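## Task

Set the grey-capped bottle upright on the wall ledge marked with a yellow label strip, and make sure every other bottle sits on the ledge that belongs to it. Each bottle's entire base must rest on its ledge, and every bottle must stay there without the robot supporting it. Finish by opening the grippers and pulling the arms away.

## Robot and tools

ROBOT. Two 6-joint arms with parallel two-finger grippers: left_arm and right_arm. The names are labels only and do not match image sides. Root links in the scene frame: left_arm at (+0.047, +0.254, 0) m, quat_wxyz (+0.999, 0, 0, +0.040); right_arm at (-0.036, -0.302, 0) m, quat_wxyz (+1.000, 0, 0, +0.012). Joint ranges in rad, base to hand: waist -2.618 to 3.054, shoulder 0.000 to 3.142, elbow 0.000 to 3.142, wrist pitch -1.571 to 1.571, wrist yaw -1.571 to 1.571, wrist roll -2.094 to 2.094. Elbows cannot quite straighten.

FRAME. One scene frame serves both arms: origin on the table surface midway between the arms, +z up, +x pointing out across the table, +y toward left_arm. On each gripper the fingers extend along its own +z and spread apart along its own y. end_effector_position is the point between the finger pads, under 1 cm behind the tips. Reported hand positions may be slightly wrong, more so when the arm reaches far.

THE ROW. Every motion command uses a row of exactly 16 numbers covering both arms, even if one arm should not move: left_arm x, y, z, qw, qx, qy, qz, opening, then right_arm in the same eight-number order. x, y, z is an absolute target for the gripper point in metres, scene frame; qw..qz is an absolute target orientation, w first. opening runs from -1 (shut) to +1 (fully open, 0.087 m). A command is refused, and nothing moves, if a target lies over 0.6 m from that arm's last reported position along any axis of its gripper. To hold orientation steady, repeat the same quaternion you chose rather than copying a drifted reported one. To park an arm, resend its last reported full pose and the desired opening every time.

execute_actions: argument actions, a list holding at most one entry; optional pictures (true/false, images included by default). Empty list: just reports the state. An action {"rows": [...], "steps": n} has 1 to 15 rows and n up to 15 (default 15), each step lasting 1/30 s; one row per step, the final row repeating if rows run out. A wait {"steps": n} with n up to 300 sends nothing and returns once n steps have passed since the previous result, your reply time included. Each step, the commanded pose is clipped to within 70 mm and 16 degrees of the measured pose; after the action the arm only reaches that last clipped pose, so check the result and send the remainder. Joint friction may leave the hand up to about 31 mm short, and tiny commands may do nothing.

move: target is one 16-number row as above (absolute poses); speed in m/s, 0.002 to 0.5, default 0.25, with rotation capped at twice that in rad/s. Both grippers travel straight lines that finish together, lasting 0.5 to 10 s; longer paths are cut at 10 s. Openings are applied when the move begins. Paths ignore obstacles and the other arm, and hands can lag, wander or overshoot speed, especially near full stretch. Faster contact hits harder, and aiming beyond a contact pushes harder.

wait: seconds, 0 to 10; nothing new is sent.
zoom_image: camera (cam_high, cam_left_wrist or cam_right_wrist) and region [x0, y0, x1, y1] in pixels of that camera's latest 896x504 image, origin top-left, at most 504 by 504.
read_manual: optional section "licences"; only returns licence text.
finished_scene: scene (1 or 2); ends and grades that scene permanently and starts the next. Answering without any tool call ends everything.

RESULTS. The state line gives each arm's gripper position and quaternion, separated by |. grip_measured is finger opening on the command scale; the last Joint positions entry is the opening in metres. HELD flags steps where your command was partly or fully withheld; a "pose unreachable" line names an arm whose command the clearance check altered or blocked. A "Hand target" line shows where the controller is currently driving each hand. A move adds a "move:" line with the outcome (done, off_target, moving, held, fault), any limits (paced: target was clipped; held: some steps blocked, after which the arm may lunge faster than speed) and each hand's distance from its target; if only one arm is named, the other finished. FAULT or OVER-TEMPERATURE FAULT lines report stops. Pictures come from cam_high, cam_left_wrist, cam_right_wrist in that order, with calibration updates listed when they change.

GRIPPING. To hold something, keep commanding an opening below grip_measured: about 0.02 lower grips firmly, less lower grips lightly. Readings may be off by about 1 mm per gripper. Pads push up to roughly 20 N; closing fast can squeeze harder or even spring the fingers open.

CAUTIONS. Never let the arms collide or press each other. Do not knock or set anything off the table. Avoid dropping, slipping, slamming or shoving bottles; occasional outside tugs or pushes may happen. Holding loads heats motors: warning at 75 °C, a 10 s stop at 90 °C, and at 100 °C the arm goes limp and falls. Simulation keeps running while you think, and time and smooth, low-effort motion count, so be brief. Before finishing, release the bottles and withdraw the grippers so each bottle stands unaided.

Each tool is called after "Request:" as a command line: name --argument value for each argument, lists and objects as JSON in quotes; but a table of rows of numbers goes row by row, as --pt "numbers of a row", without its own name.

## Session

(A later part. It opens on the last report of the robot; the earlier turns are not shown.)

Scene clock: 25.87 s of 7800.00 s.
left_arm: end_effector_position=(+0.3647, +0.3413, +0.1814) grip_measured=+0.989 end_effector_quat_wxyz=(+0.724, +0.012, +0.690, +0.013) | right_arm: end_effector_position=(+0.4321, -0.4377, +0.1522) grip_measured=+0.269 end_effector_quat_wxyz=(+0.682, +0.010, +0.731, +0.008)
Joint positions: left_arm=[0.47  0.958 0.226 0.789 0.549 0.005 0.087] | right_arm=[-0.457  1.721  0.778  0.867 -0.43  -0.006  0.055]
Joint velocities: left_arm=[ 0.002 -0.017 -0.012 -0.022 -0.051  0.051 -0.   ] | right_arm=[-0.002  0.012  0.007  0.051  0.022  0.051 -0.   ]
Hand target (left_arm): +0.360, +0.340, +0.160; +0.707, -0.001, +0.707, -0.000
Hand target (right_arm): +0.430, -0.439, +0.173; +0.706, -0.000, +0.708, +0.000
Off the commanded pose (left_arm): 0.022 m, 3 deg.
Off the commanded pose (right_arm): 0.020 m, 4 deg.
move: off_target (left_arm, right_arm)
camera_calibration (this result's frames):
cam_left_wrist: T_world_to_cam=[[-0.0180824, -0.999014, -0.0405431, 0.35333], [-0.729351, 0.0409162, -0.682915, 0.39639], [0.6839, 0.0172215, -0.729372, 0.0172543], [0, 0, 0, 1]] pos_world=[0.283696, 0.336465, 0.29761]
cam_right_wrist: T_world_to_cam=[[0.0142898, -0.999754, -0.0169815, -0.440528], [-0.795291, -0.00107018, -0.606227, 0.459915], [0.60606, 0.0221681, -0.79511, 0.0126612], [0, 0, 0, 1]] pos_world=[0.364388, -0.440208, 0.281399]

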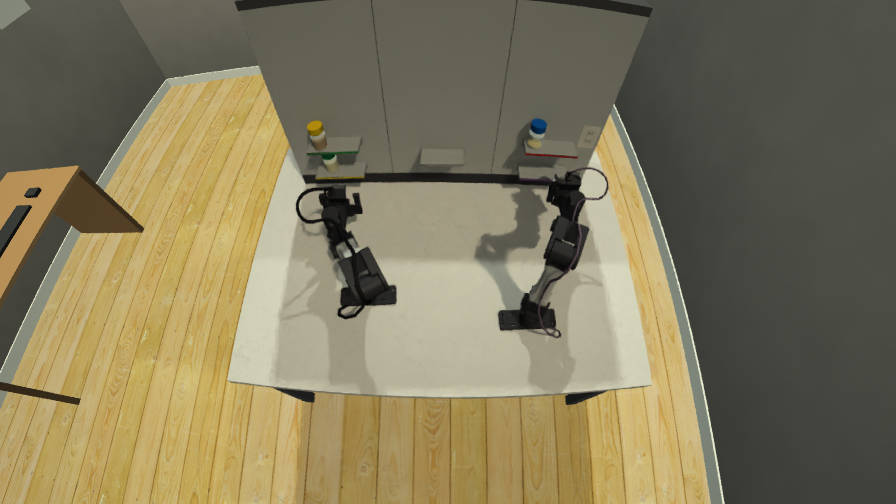

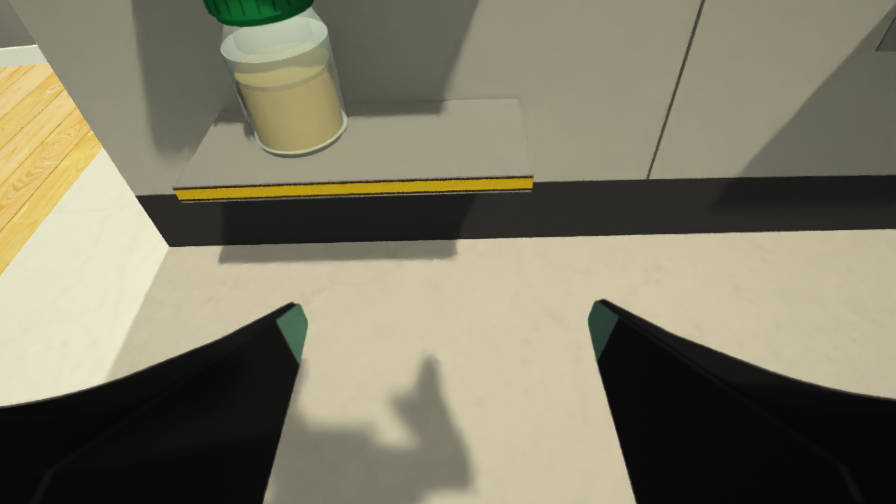

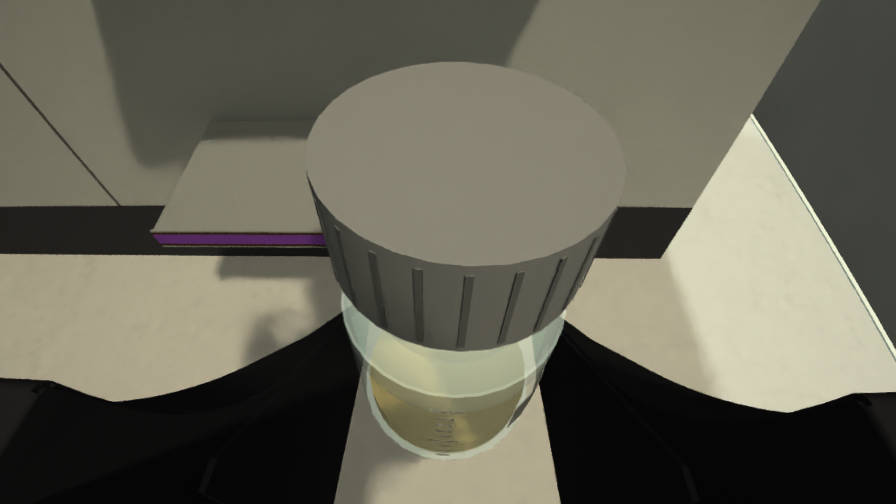

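Request:
move --target '[0.30,0.36,0.2,0.707,0,0.707,0,1,0.36,-0.03,0.08,0.670,-0.224,0.670,0.224,0.2]' --speed 0.2

Request:
move --target '[0.30,0.36,0.2,0.707,0,0.707,0,1,0.36,-0.03,0.03,0.670,-0.224,0.670,0.224,0.2]' --speed 0.04

Scene clock: 30.73 s of 7800.00 s.
left_arm: end_effector_position=(+0.3018, +0.3606, +0.1912) grip_measured=+0.989 end_effector_quat_wxyz=(+0.703, -0.006, +0.711, -0.004) | right_arm: end_effector_position=(+0.3496, -0.0383, +0.0611) grip_measured=+0.269 end_effector_quat_wxyz=(+0.637, -0.236, +0.701, +0.218)
Joint positions: left_arm=[0.852 0.651 0.262 0.371 0.929 0.    0.087] | right_arm=[ 0.544  1.966  0.567  1.306 -0.087 -0.003  0.055]
Joint velocities: left_arm=[ 0.027 -0.022 -0.022 -0.051  0.022 -0.066  0.   ] | right_arm=[-0.007 -0.002 -0.002 -0.037 -0.051  0.037 -0.   ]
Hand target (left_arm): +0.300, +0.360, +0.200; +0.707, +0.001, +0.708, +0.001
Hand target (right_arm): +0.359, -0.032, +0.081; +0.666, -0.227, +0.675, +0.222
Off the commanded pose (left_arm): 0.009 m, 1 deg.
Off the commanded pose (right_arm): 0.023 m, 5 deg.
move: off_target (right_arm)
camera_calibration (this result's frames):
cam_left_wrist: T_world_to_cam=[[-0.0181313, -0.999785, 0.0100212, 0.362571], [-0.768478, 0.00752321, -0.639832, 0.372003], [0.639619, -0.0193021, -0.76845, 0.10102], [0, 0, 0, 1]] pos_world=[0.227836, 0.361644, 0.312015]
cam_right_wrist: T_world_to_cam=[[0.622858, -0.782327, 0.00353965, -0.247273], [-0.632271, -0.506043, -0.586647, 0.26204], [0.460741, 0.36316, -0.809835, 0.0461653], [0, 0, 0, 1]] pos_world=[0.298426, -0.0776103, 0.191987]

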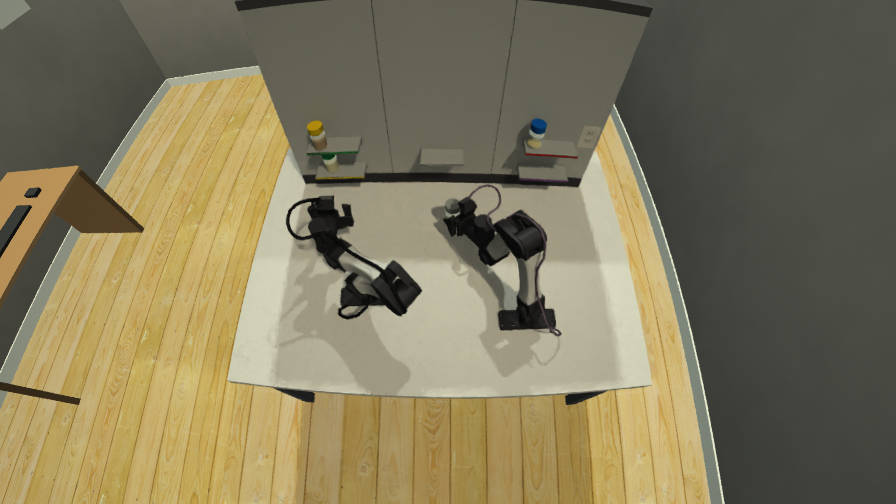

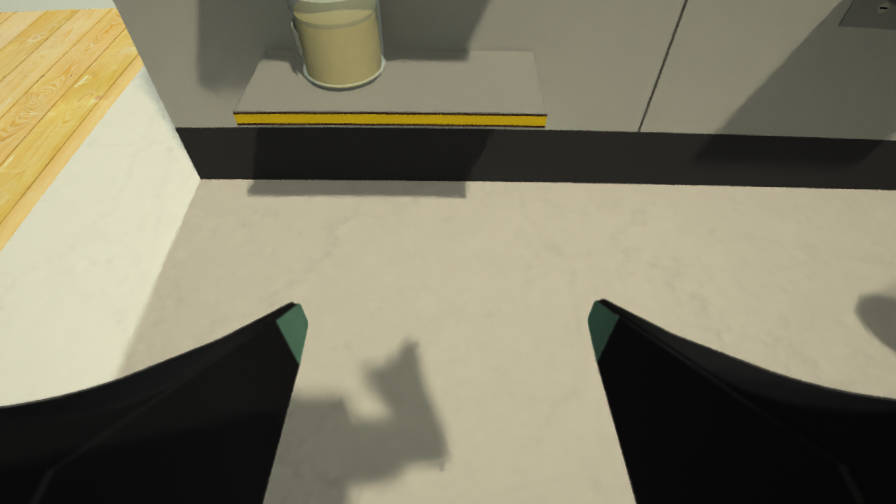

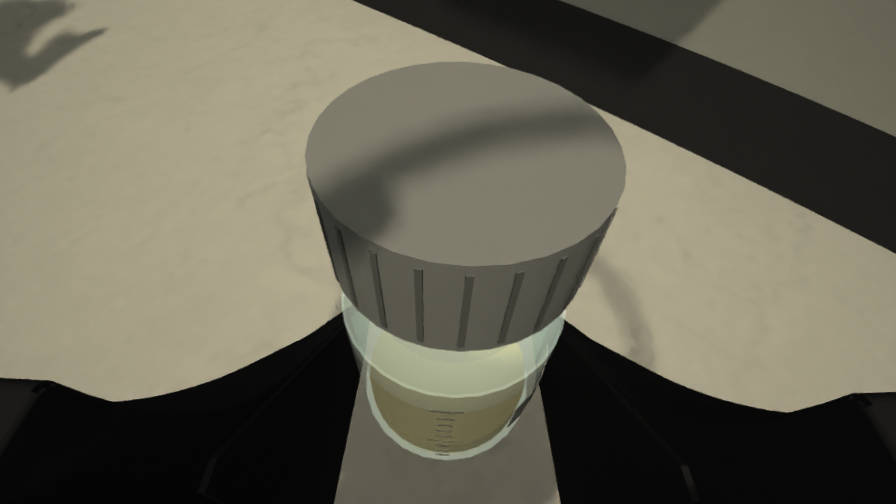

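Scene clock: 32.13 s of 7800.00 s.
left_arm: end_effector_position=(+0.3018, +0.3604, +0.1912) grip_measured=+0.989 end_effector_quat_wxyz=(+0.703, -0.006, +0.711, -0.004) | right_arm: end_effector_position=(+0.3551, -0.0352, +0.0269) grip_measured=+0.269 end_effector_quat_wxyz=(+0.654, -0.232, +0.686, +0.221)
Joint positions: left_arm=[0.852 0.651 0.262 0.371 0.931 0.    0.087] | right_arm=[ 0.544  2.198  0.591  1.559 -0.085 -0.003  0.055]
Joint velocities: left_arm=[-0.022 -0.002  0.012 -0.007 -0.022 -0.007 -0.001] | right_arm=[ 0.007  0.002  0.007 -0.007 -0.037  0.066  0.001]
Hand target (left_arm): +0.300, +0.360, +0.200; +0.707, +0.000, +0.707, -0.000
Hand target (right_arm): +0.359, -0.030, +0.031; +0.664, -0.227, +0.677, +0.223
Off the commanded pose (left_arm): 0.009 m, 1 deg.
Off the commanded pose (right_arm): 0.008 m, 3 deg.
joint sent to its limit (right arm) — the command would take joint 4 (wrist pitch) past its upper limit, so that joint was sent only as far as its limit.
move: off_target (right_arm)
camera_calibration (this result's frames):
cam_left_wrist: T_world_to_cam=[[-0.0192754, -0.999764, 0.0100332, 0.362705], [-0.768459, 0.00839469, -0.639844, 0.37169], [0.639609, -0.0200434, -0.768439, 0.101286], [0, 0, 0, 1]] pos_world=[0.227836, 0.361529, 0.312016]
cam_right_wrist: T_world_to_cam=[[0.621133, -0.783659, 0.00846633, -0.247707], [-0.609623, -0.489923, -0.623166, 0.240458], [0.492497, 0.381908, -0.782044, 0.00343115], [0, 0, 0, 1]] pos_world=[0.298757, -0.0776222, 0.154626]

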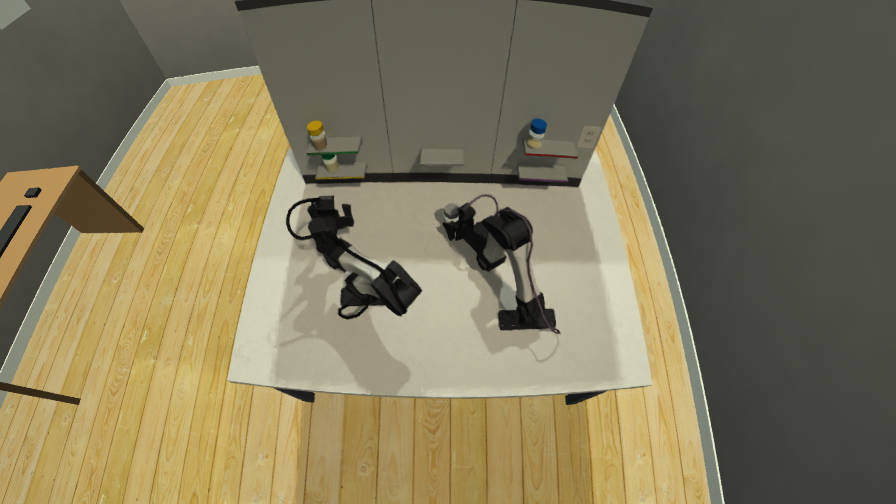

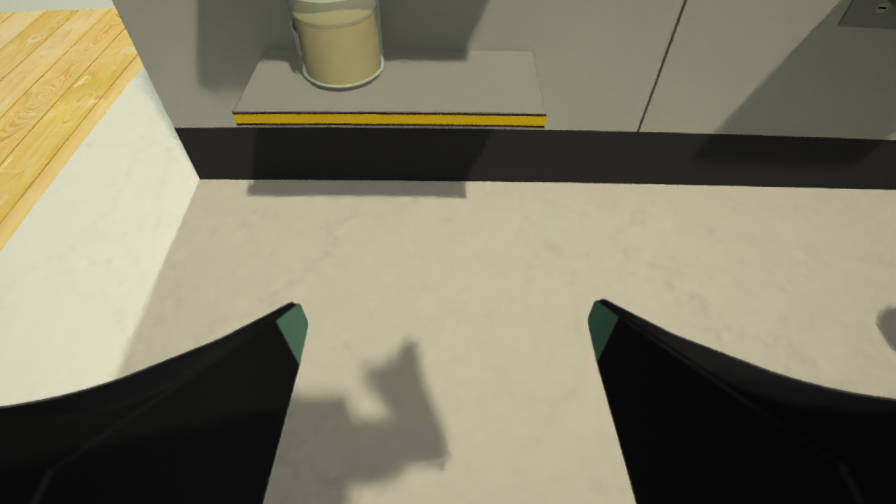

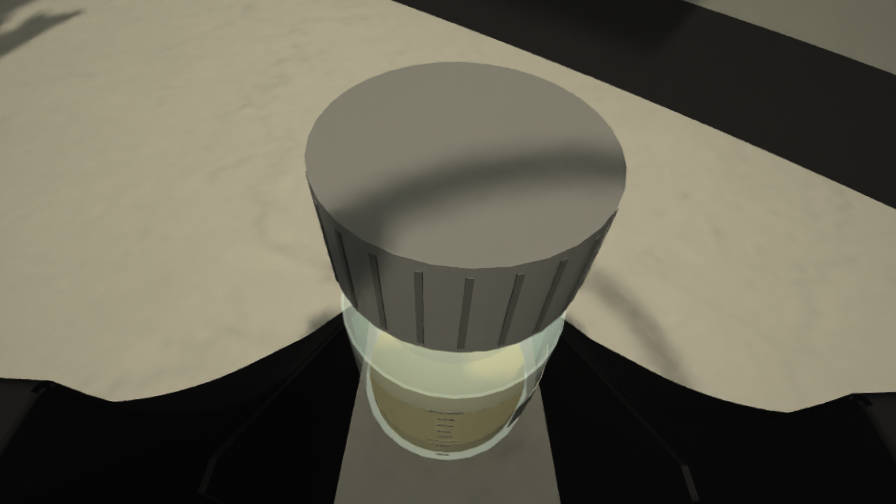

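Request:
move --target '[0.30,0.36,0.2,0.707,0,0.707,0,1,0.359,-0.03,0.02,0.654,-0.232,0.686,0.221,1]' --speed 0.03

Request:
move --target '[0.30,0.36,0.2,0.707,0,0.707,0,1,0.35,-0.04,0.16,0.670,-0.224,0.670,0.224,1]' --speed 0.1

Request:
move --target '[0.33,0.14,0.18,0.653,0.271,0.653,-0.271,1,0.30,-0.32,0.25,0.707,0,0.707,0,1]'

Scene clock: 34.23 s of 7800.00 s.
left_arm: end_effector_position=(+0.3018, +0.3604, +0.1912) grip_measured=+0.989 end_effector_quat_wxyz=(+0.703, -0.006, +0.711, -0.004) | right_arm: end_effector_position=(+0.3536, -0.0361, +0.0182) grip_measured=+0.998 end_effector_quat_wxyz=(+0.647, -0.233, +0.692, +0.220)
Joint positions: left_arm=[0.852 0.651 0.262 0.371 0.931 0.    0.087] | right_arm=[ 0.544  2.217  0.591  1.559 -0.085 -0.003  0.087]
Joint velocities: left_arm=[ 0.007  0.017  0.002 -0.007 -0.051 -0.051 -0.002] | right_arm=[-0.012 -0.002 -0.012  0.022 -0.081  0.022 -0.001]
Hand target (left_arm): +0.300, +0.360, +0.200; +0.707, +0.000, +0.707, +0.000
Hand target (right_arm): +0.359, -0.030, +0.020; +0.654, -0.232, +0.686, +0.221
Off the commanded pose (left_arm): 0.009 m, 1 deg.
Off the commanded pose (right_arm): 0.008 m, 1 deg.
move: done
camera_calibration (this result's frames):
cam_left_wrist: T_world_to_cam=[[-0.0192754, -0.999764, 0.0100332, 0.362705], [-0.768459, 0.00839469, -0.639844, 0.37169], [0.639609, -0.0200434, -0.768439, 0.101286], [0, 0, 0, 1]] pos_world=[0.227836, 0.361529, 0.312016]
cam_right_wrist: T_world_to_cam=[[0.621254, -0.783582, 0.00650551, -0.247458], [-0.619527, -0.496234, -0.608226, 0.236681], [0.479823, 0.373832, -0.793738, 0.00211706], [0, 0, 0, 1]] pos_world=[0.299348, -0.0772457, 0.147246]

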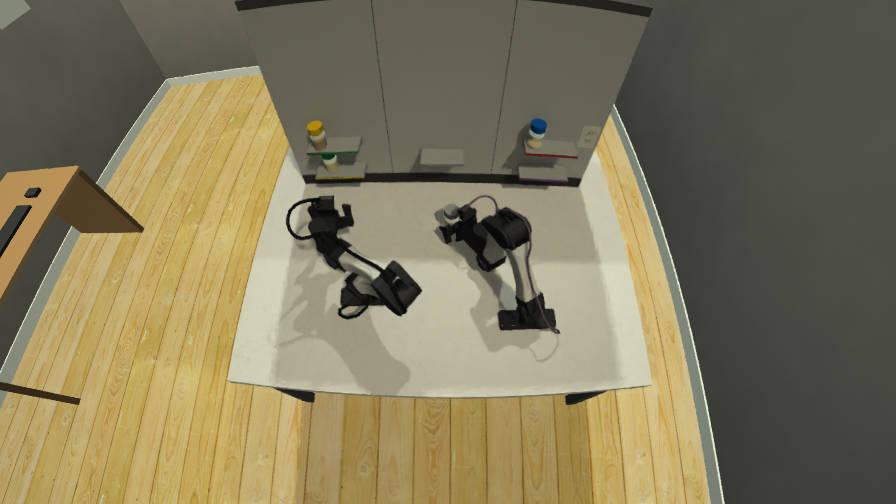

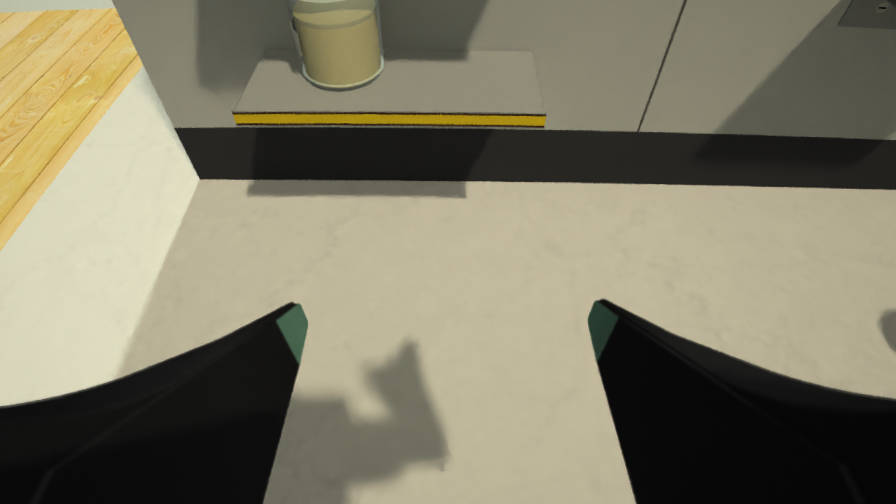

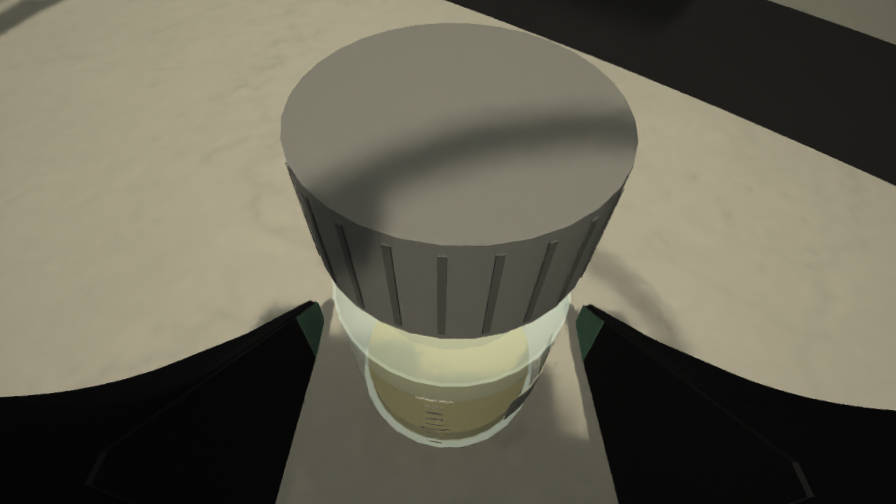

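Scene clock: 36.27 s of 7800.00 s.
left_arm: end_effector_position=(+0.3018, +0.3604, +0.1912) grip_measured=+0.989 end_effector_quat_wxyz=(+0.703, -0.006, +0.711, -0.005) | right_arm: end_effector_position=(+0.3485, -0.0393, +0.1505) grip_measured=+0.998 end_effector_quat_wxyz=(+0.667, -0.228, +0.672, +0.225)
Joint positions: left_arm=[0.852 0.651 0.262 0.371 0.931 0.    0.087] | right_arm=[ 0.544  1.654  0.607  1.039 -0.085 -0.003  0.087]
Joint velocities: left_arm=[ 0.007  0.002 -0.012 -0.007  0.022  0.037  0.   ] | right_arm=[ 0.002 -0.002 -0.012 -0.022  0.007  0.007  0.001]
Hand target (left_arm): +0.300, +0.360, +0.200; +0.707, +0.000, +0.707, -0.000
Hand target (right_arm): +0.351, -0.039, +0.159; +0.671, -0.225, +0.670, +0.225
Off the commanded pose (left_arm): 0.009 m, 1 deg.
Off the commanded pose (right_arm): 0.010 m, 1 deg.
move: done
camera_calibration (this result's frames):
cam_left_wrist: T_world_to_cam=[[-0.0196568, -0.999756, 0.0100372, 0.36275], [-0.768452, 0.00868518, -0.639849, 0.371585], [0.639606, -0.0202905, -0.768435, 0.101375], [0, 0, 0, 1]] pos_world=[0.227836, 0.361491, 0.312017]
cam_right_wrist: T_world_to_cam=[[0.62079, -0.783878, 0.0124561, -0.248446], [-0.588682, -0.476581, -0.652935, 0.30919], [0.517758, 0.398003, -0.757311, 0.0930522], [0, 0, 0, 1]] pos_world=[0.288069, -0.0844327, 0.275445]

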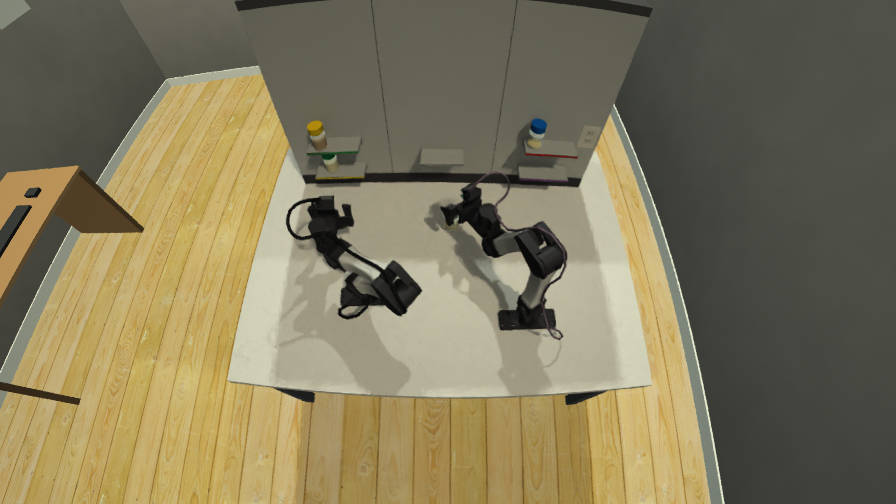

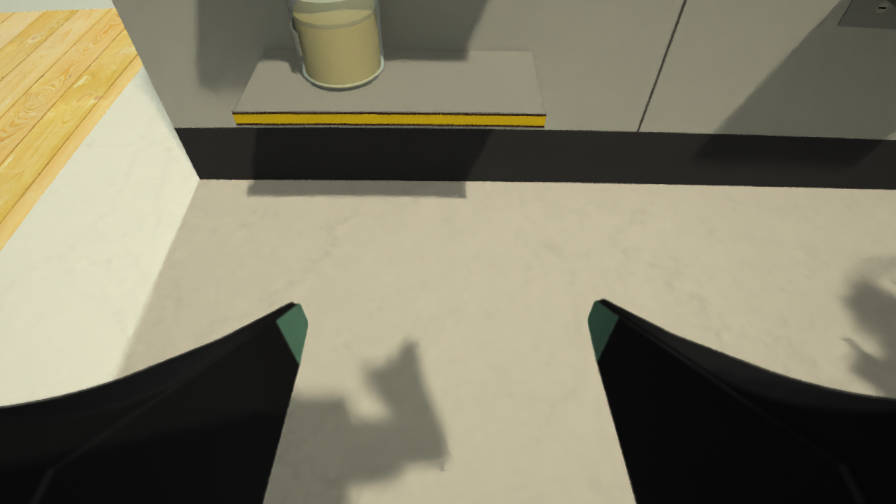

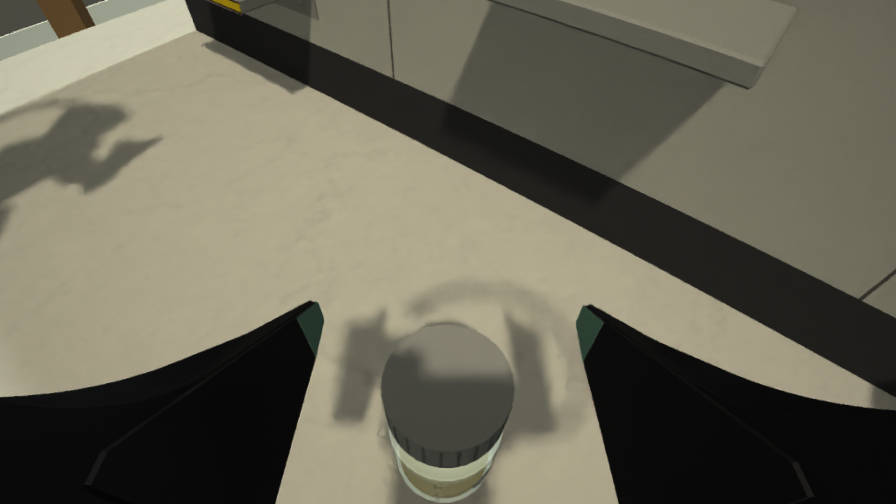

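Scene clock: 38.50 s of 7800.00 s.
left_arm: end_effector_position=(+0.3278, +0.1415, +0.1907) grip_measured=+0.989 end_effector_quat_wxyz=(+0.663, +0.277, +0.642, -0.267) | right_arm: end_effector_position=(+0.3037, -0.3179, +0.2416) grip_measured=+0.998 end_effector_quat_wxyz=(+0.706, -0.000, +0.708, -0.001)
Joint positions: left_arm=[-0.001  0.844  0.262  0.615  0.869  0.     0.087] | right_arm=[-0.121  0.818  0.489  0.327 -0.097 -0.002  0.087]
Joint velocities: left_arm=[-0.007 -0.017  0.012  0.022  0.066  0.022 -0.001] | right_arm=[-0.027  0.012 -0.002 -0.081 -0.022 -0.022  0.001]
Hand target (left_arm): +0.328, +0.140, +0.180; +0.653, +0.270, +0.654, -0.273
Hand target (right_arm): +0.302, -0.319, +0.250; +0.710, +0.002, +0.704, +0.002
Off the commanded pose (left_arm): 0.011 m, 2 deg.
Off the commanded pose (right_arm): 0.009 m, 0 deg.
move: off_target (left_arm)
camera_calibration (this result's frames):
cam_left_wrist: T_world_to_cam=[[-0.724311, -0.688817, -0.0300592, 0.339044], [-0.501182, 0.555946, -0.663129, 0.232541], [0.473486, -0.465247, -0.747901, 0.193458], [0, 0, 0, 1]] pos_world=[0.270519, 0.194265, 0.309084]
cam_right_wrist: T_world_to_cam=[[0.0166371, -0.999795, 0.011568, -0.325067], [-0.752891, -0.0201399, -0.657837, 0.405636], [0.657935, 0.00223512, -0.753072, 0.126715], [0, 0, 0, 1]] pos_world=[0.227438, -0.317114, 0.366029]

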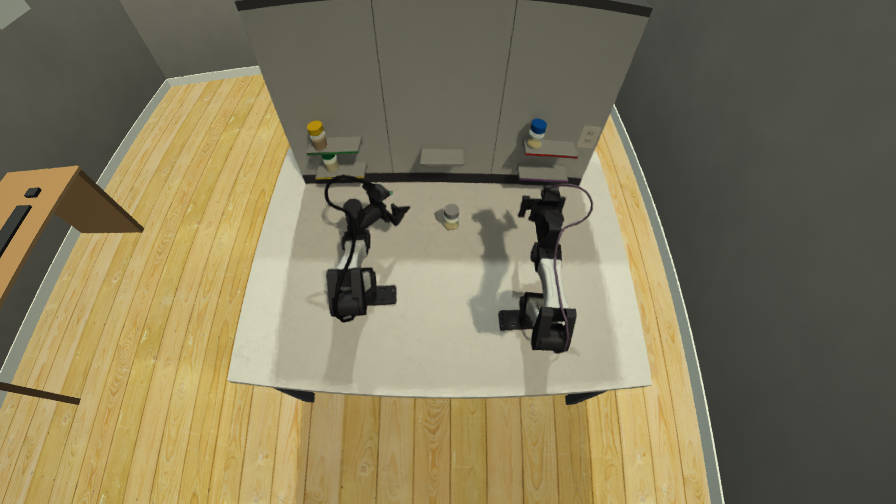

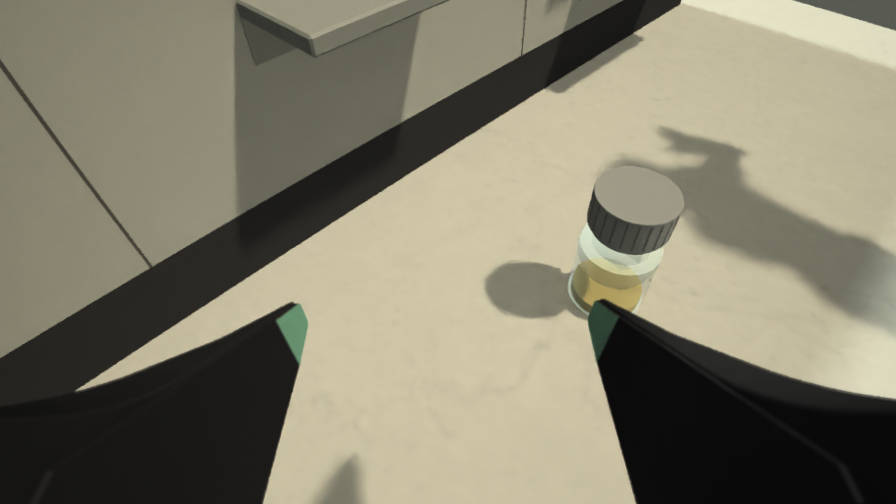

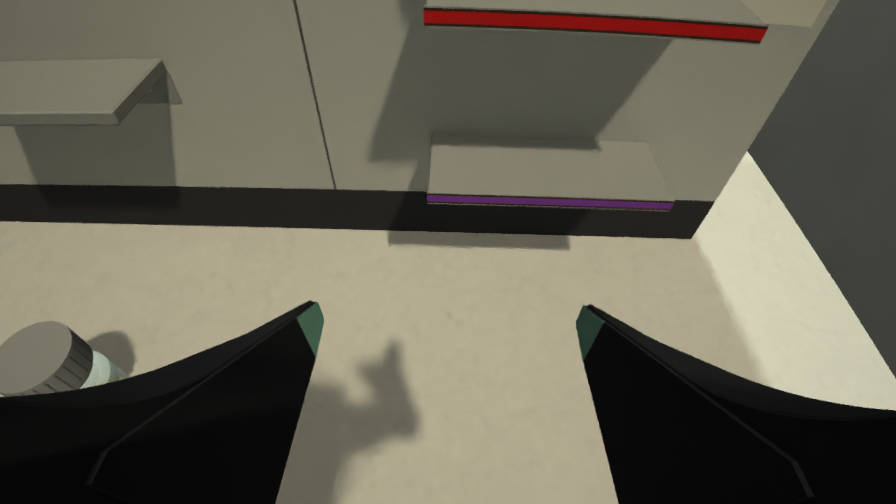

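Request:
move --target '[0.345,-0.052,0.17,0.707,0,0.707,0,1,0.30,-0.36,0.25,0.707,0,0.707,0,1]' --speed 0.15

Scene clock: 49.70 s of 7800.00 s.
left_arm: end_effector_position=(+0.3454, -0.0483, +0.1733) grip_measured=+0.990 end_effector_quat_wxyz=(+0.709, -0.003, +0.705, -0.008) | right_arm: end_effector_position=(+0.2959, -0.3574, +0.2503) grip_measured=+0.998 end_effector_quat_wxyz=(+0.712, -0.002, +0.702, -0.003)
Joint positions: left_arm=[-1.263  1.711  0.772  0.955 -1.176 -0.002  0.087] | right_arm=[-0.365  0.818  0.508  0.325 -0.34  -0.002  0.087]
Joint velocities: left_arm=[-0.032  0.002  0.002 -0.037 -0.037 -0.007 -0.   ] | right_arm=[-0.012 -0.032 -0.007 -0.022 -0.007 -0.022 -0.001]
Hand target (left_arm): +0.345, -0.053, +0.170; +0.707, -0.004, +0.707, -0.004
Hand target (right_arm): +0.300, -0.360, +0.250; +0.707, +0.001, +0.707, +0.000
Off the commanded pose (left_arm): 0.005 m, 1 deg.
Off the commanded pose (right_arm): 0.005 m, 1 deg.
After step 90, 5.03 s passed at rest.
move: done
camera_calibration (this result's frames):
cam_left_wrist: T_world_to_cam=[[-0.0284853, -0.999523, 0.0119423, -0.042022], [-0.757453, 0.0137876, -0.652744, 0.395865], [0.652268, -0.0276393, -0.757484, 0.0448086], [0, 0, 0, 1]] pos_world=[0.269425, -0.0462215, 0.292843]
cam_right_wrist: T_world_to_cam=[[0.0160326, -0.999728, 0.0169217, -0.36566], [-0.742323, -0.0232391, -0.669639, 0.403494], [0.66985, -0.00182529, -0.742494, 0.130848], [0, 0, 0, 1]] pos_world=[0.217736, -0.355945, 0.373537]

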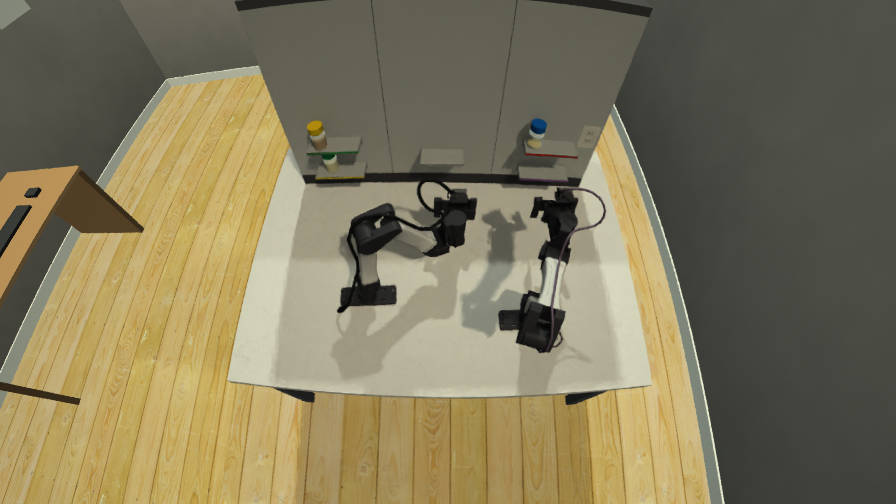

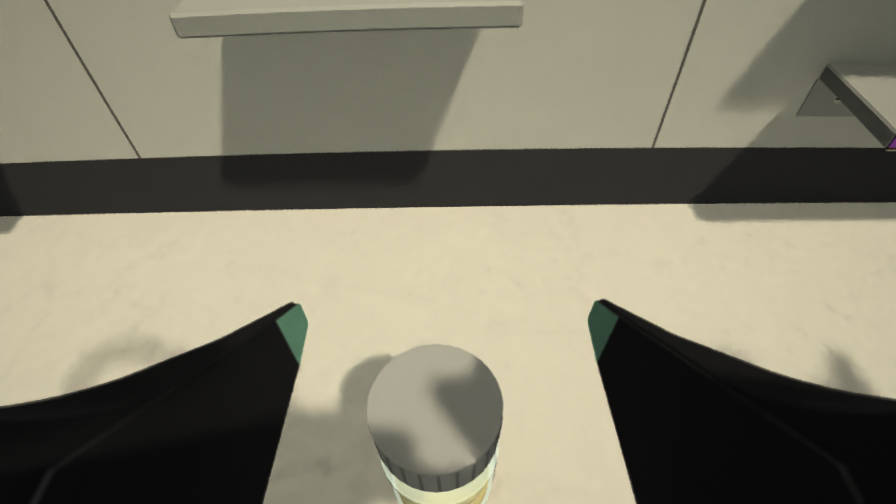

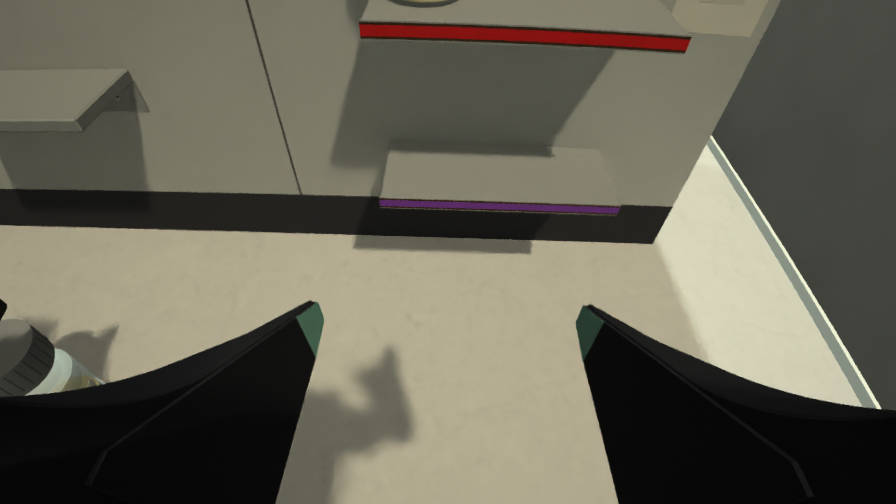

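Request:
move --target '[0.354,-0.046,0.032,0.707,0,0.707,0,1,0.30,-0.36,0.25,0.707,0,0.707,0,1]' --speed 0.08

Scene clock: 53.33 s of 7800.00 s.
left_arm: end_effector_position=(+0.3530, -0.0509, +0.0422) grip_measured=+0.990 end_effector_quat_wxyz=(+0.711, -0.013, +0.703, -0.011) | right_arm: end_effector_position=(+0.2959, -0.3573, +0.2503) grip_measured=+0.998 end_effector_quat_wxyz=(+0.712, -0.002, +0.702, -0.003)
Joint positions: left_arm=[-1.247  2.235  0.719  1.543 -1.17  -0.008  0.087] | right_arm=[-0.365  0.818  0.508  0.325 -0.341 -0.002  0.087]
Joint velocities: left_arm=[-0.012  0.002 -0.007  0.007 -0.007  0.007 -0.001] | right_arm=[-0.002 -0.022 -0.002 -0.066  0.022 -0.022 -0.001]
Hand target (left_arm): +0.354, -0.046, +0.032; +0.707, -0.000, +0.707, +0.000
Hand target (right_arm): +0.300, -0.360, +0.250; +0.707, +0.000, +0.707, -0.000
Off the commanded pose (left_arm): 0.011 m, 2 deg.
Off the commanded pose (right_arm): 0.005 m, 1 deg.
move: off_target (left_arm)
camera_calibration (this result's frames):
cam_left_wrist: T_world_to_cam=[[-0.0187133, -0.999419, 0.0284699, -0.0469813], [-0.754633, -0.00456094, -0.656131, 0.31429], [0.65588, -0.0337627, -0.75411, -0.0611637], [0, 0, 0, 1]] pos_world=[0.276411, -0.0475856, 0.161429]
cam_right_wrist: T_world_to_cam=[[0.0167954, -0.999716, 0.0169321, -0.36575], [-0.742308, -0.0238125, -0.669636, 0.403286], [0.669849, -0.00132206, -0.742496, 0.131029], [0, 0, 0, 1]] pos_world=[0.217736, -0.355869, 0.373536]

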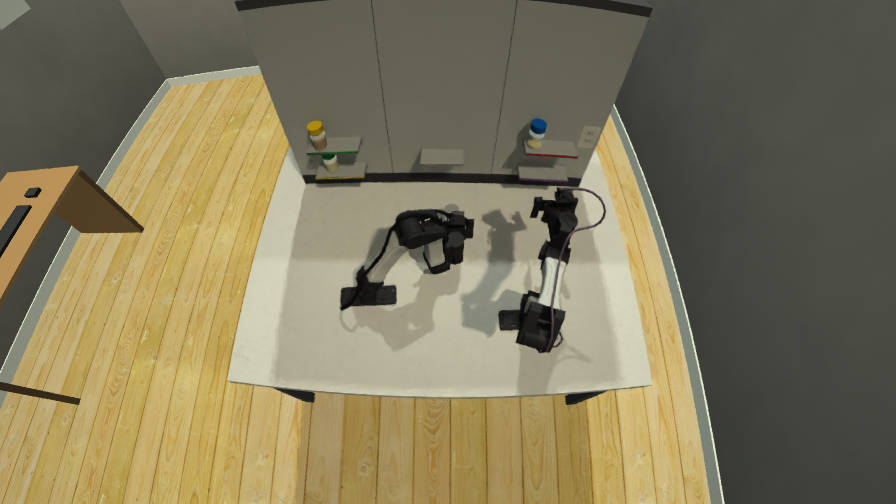

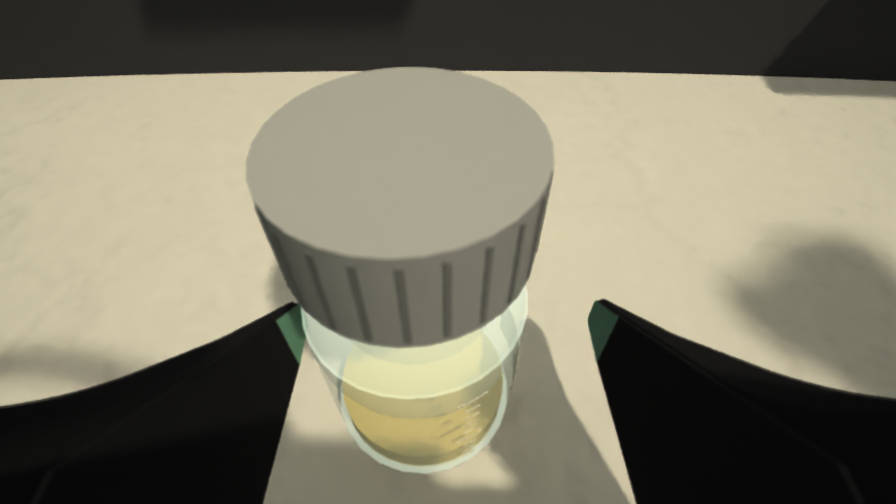

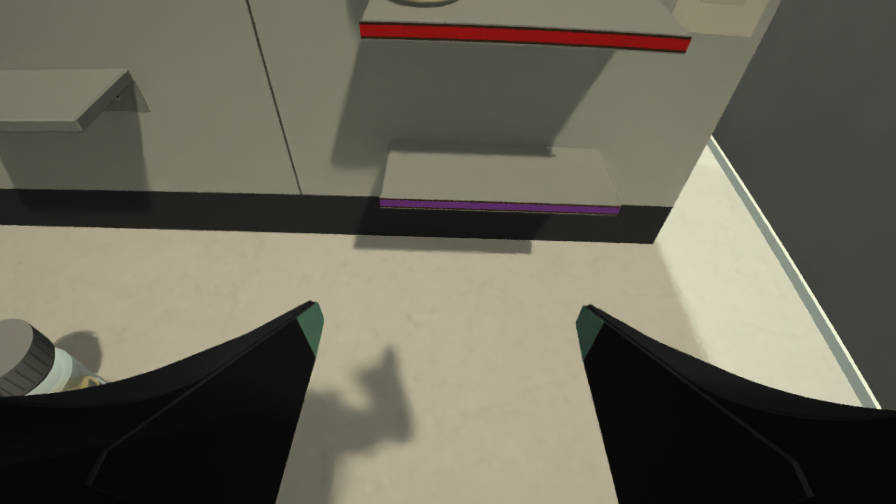

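Request:
move --target '[0.358,-0.028,0.022,0.707,0,0.707,0,1,0.30,-0.36,0.25,0.707,0,0.707,0,1]' --speed 0.03

Scene clock: 55.83 s of 7800.00 s.
left_arm: end_effector_position=(+0.3598, -0.0369, +0.0385) grip_measured=+0.990 end_effector_quat_wxyz=(+0.710, -0.017, +0.704, -0.012) | right_arm: end_effector_position=(+0.2959, -0.3573, +0.2503) grip_measured=+0.998 end_effector_quat_wxyz=(+0.712, -0.002, +0.702, -0.003)
Joint positions: left_arm=[-1.21   2.235  0.68   1.574 -1.137 -0.024  0.087] | right_arm=[-0.365  0.818  0.508  0.325 -0.341 -0.002  0.087]
Joint velocities: left_arm=[-0.007 -0.017 -0.017  0.066 -0.022 -0.051 -0.   ] | right_arm=[-0.017 -0.002  0.007  0.007 -0.066  0.051  0.001]
Hand target (left_arm): +0.358, -0.028, +0.022; +0.702, -0.001, +0.713, +0.001
Hand target (right_arm): +0.300, -0.360, +0.250; +0.707, +0.000, +0.707, -0.000
Off the commanded pose (left_arm): 0.019 m, 2 deg.
Off the commanded pose (right_arm): 0.005 m, 1 deg.
joint sent to its limit (left arm) — the command would take joint 4 (wrist pitch) past its upper limit, so that joint was sent only as far as its limit.
move: off_target (left_arm)
camera_calibration (this result's frames):
cam_left_wrist: T_world_to_cam=[[-0.0145746, -0.999226, 0.0365333, -0.0345867], [-0.756253, -0.0128863, -0.654153, 0.317292], [0.654117, -0.0371624, -0.75548, -0.0674472], [0, 0, 0, 1]] pos_world=[0.283567, -0.0329777, 0.157866]
cam_right_wrist: T_world_to_cam=[[0.0167954, -0.999716, 0.0169321, -0.36575], [-0.742308, -0.0238125, -0.669636, 0.403286], [0.669849, -0.00132206, -0.742496, 0.131029], [0, 0, 0, 1]] pos_world=[0.217736, -0.355869, 0.373536]

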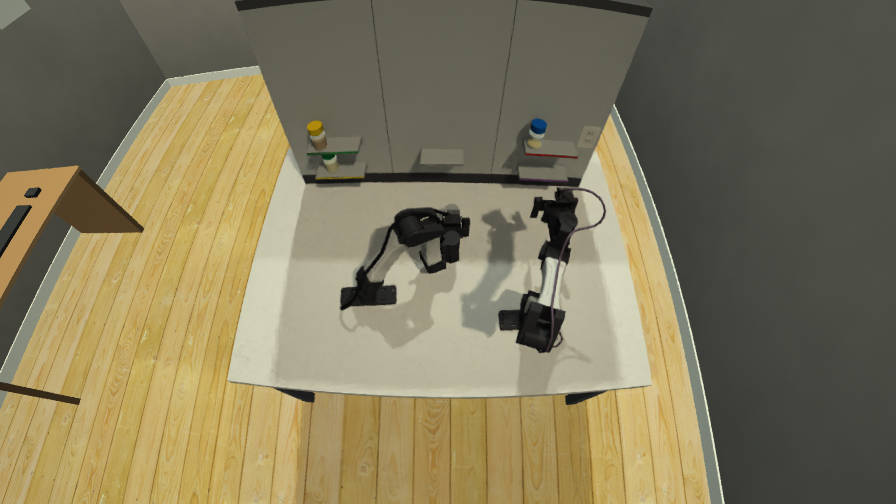

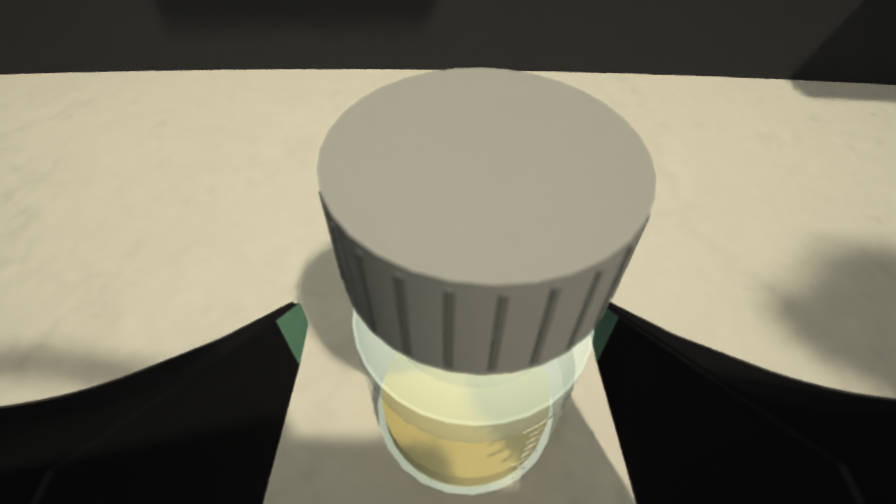

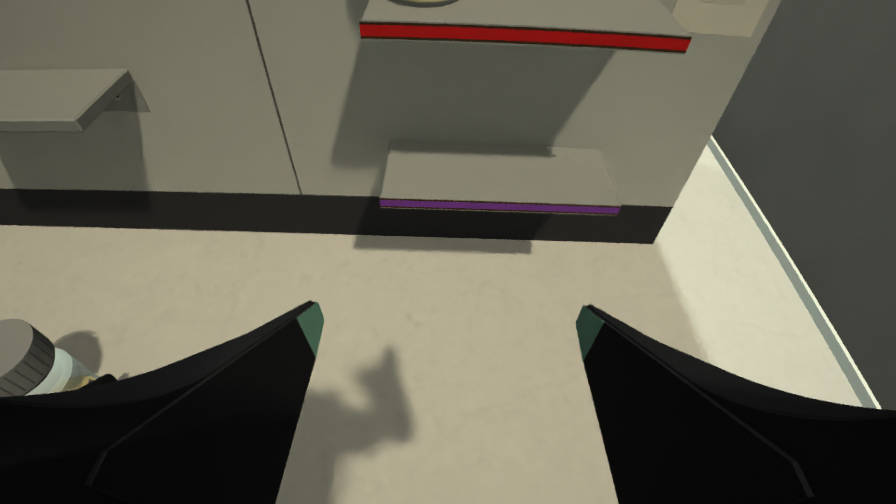

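Request:
move --target '[0.358,-0.036,0.02,0.703,-0.074,0.703,0.074,1,0.30,-0.36,0.25,0.707,0,0.707,0,1]' --speed 0.03

Scene clock: 61.90 s of 7800.00 s.
left_arm: end_effector_position=(+0.3600, -0.0328, +0.0277) grip_measured=+0.990 end_effector_quat_wxyz=(+0.707, -0.083, +0.700, +0.062) | right_arm: end_effector_position=(+0.2959, -0.3573, +0.2503) grip_measured=+0.998 end_effector_quat_wxyz=(+0.712, -0.002, +0.702, -0.003)
Joint positions: left_arm=[-1.239  2.323  0.818  1.539 -1.363  0.002  0.087] | right_arm=[-0.365  0.818  0.508  0.325 -0.341 -0.002  0.087]
Joint velocities: left_arm=[-0.017 -0.012  0.007 -0.007  0.037  0.007 -0.   ] | right_arm=[ 0.002 -0.002  0.007 -0.081 -0.066  0.007  0.   ]
Hand target (left_arm): +0.358, -0.036, +0.020; +0.704, -0.074, +0.703, +0.074
Hand target (right_arm): +0.300, -0.360, +0.250; +0.707, +0.000, +0.707, -0.000
Off the commanded pose (left_arm): 0.009 m, 2 deg.
Off the commanded pose (right_arm): 0.005 m, 1 deg.
move: done
camera_calibration (this result's frames):
cam_left_wrist: T_world_to_cam=[[0.182473, -0.982863, 0.0261543, -0.100195], [-0.740959, -0.15495, -0.653429, 0.300253], [0.646284, 0.099854, -0.756536, -0.0681993], [0, 0, 0, 1]] pos_world=[0.284834, -0.0451435, 0.14722]
cam_right_wrist: T_world_to_cam=[[0.0167954, -0.999716, 0.0169321, -0.36575], [-0.742308, -0.0238125, -0.669636, 0.403286], [0.669849, -0.00132206, -0.742496, 0.131029], [0, 0, 0, 1]] pos_world=[0.217736, -0.355869, 0.373536]

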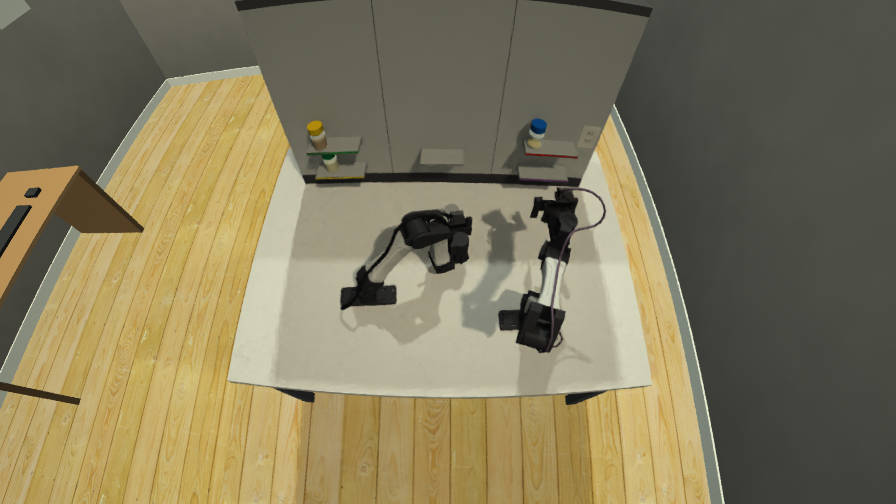

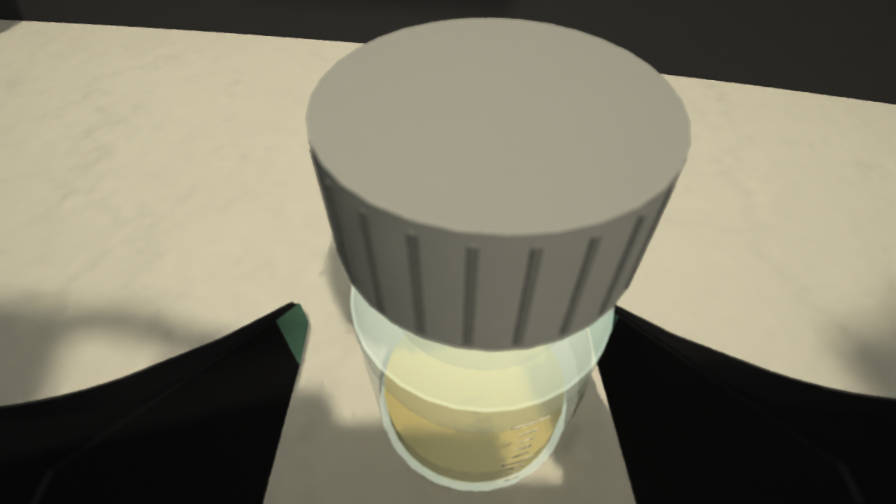

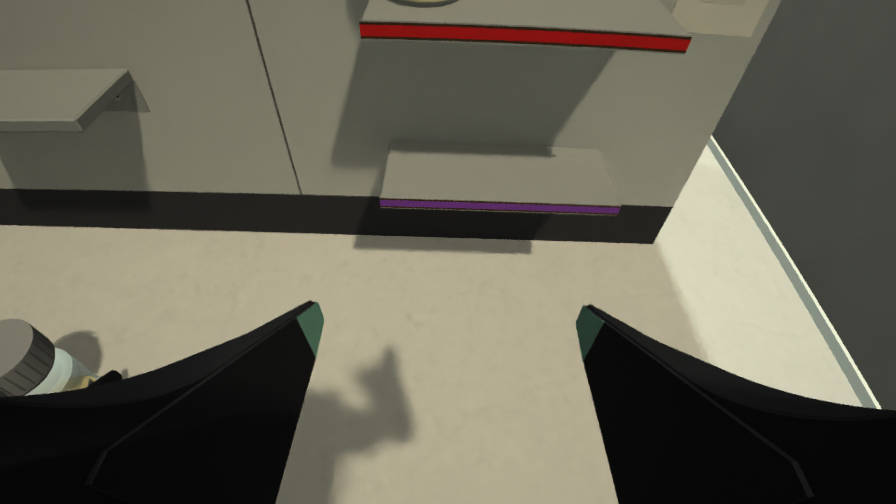

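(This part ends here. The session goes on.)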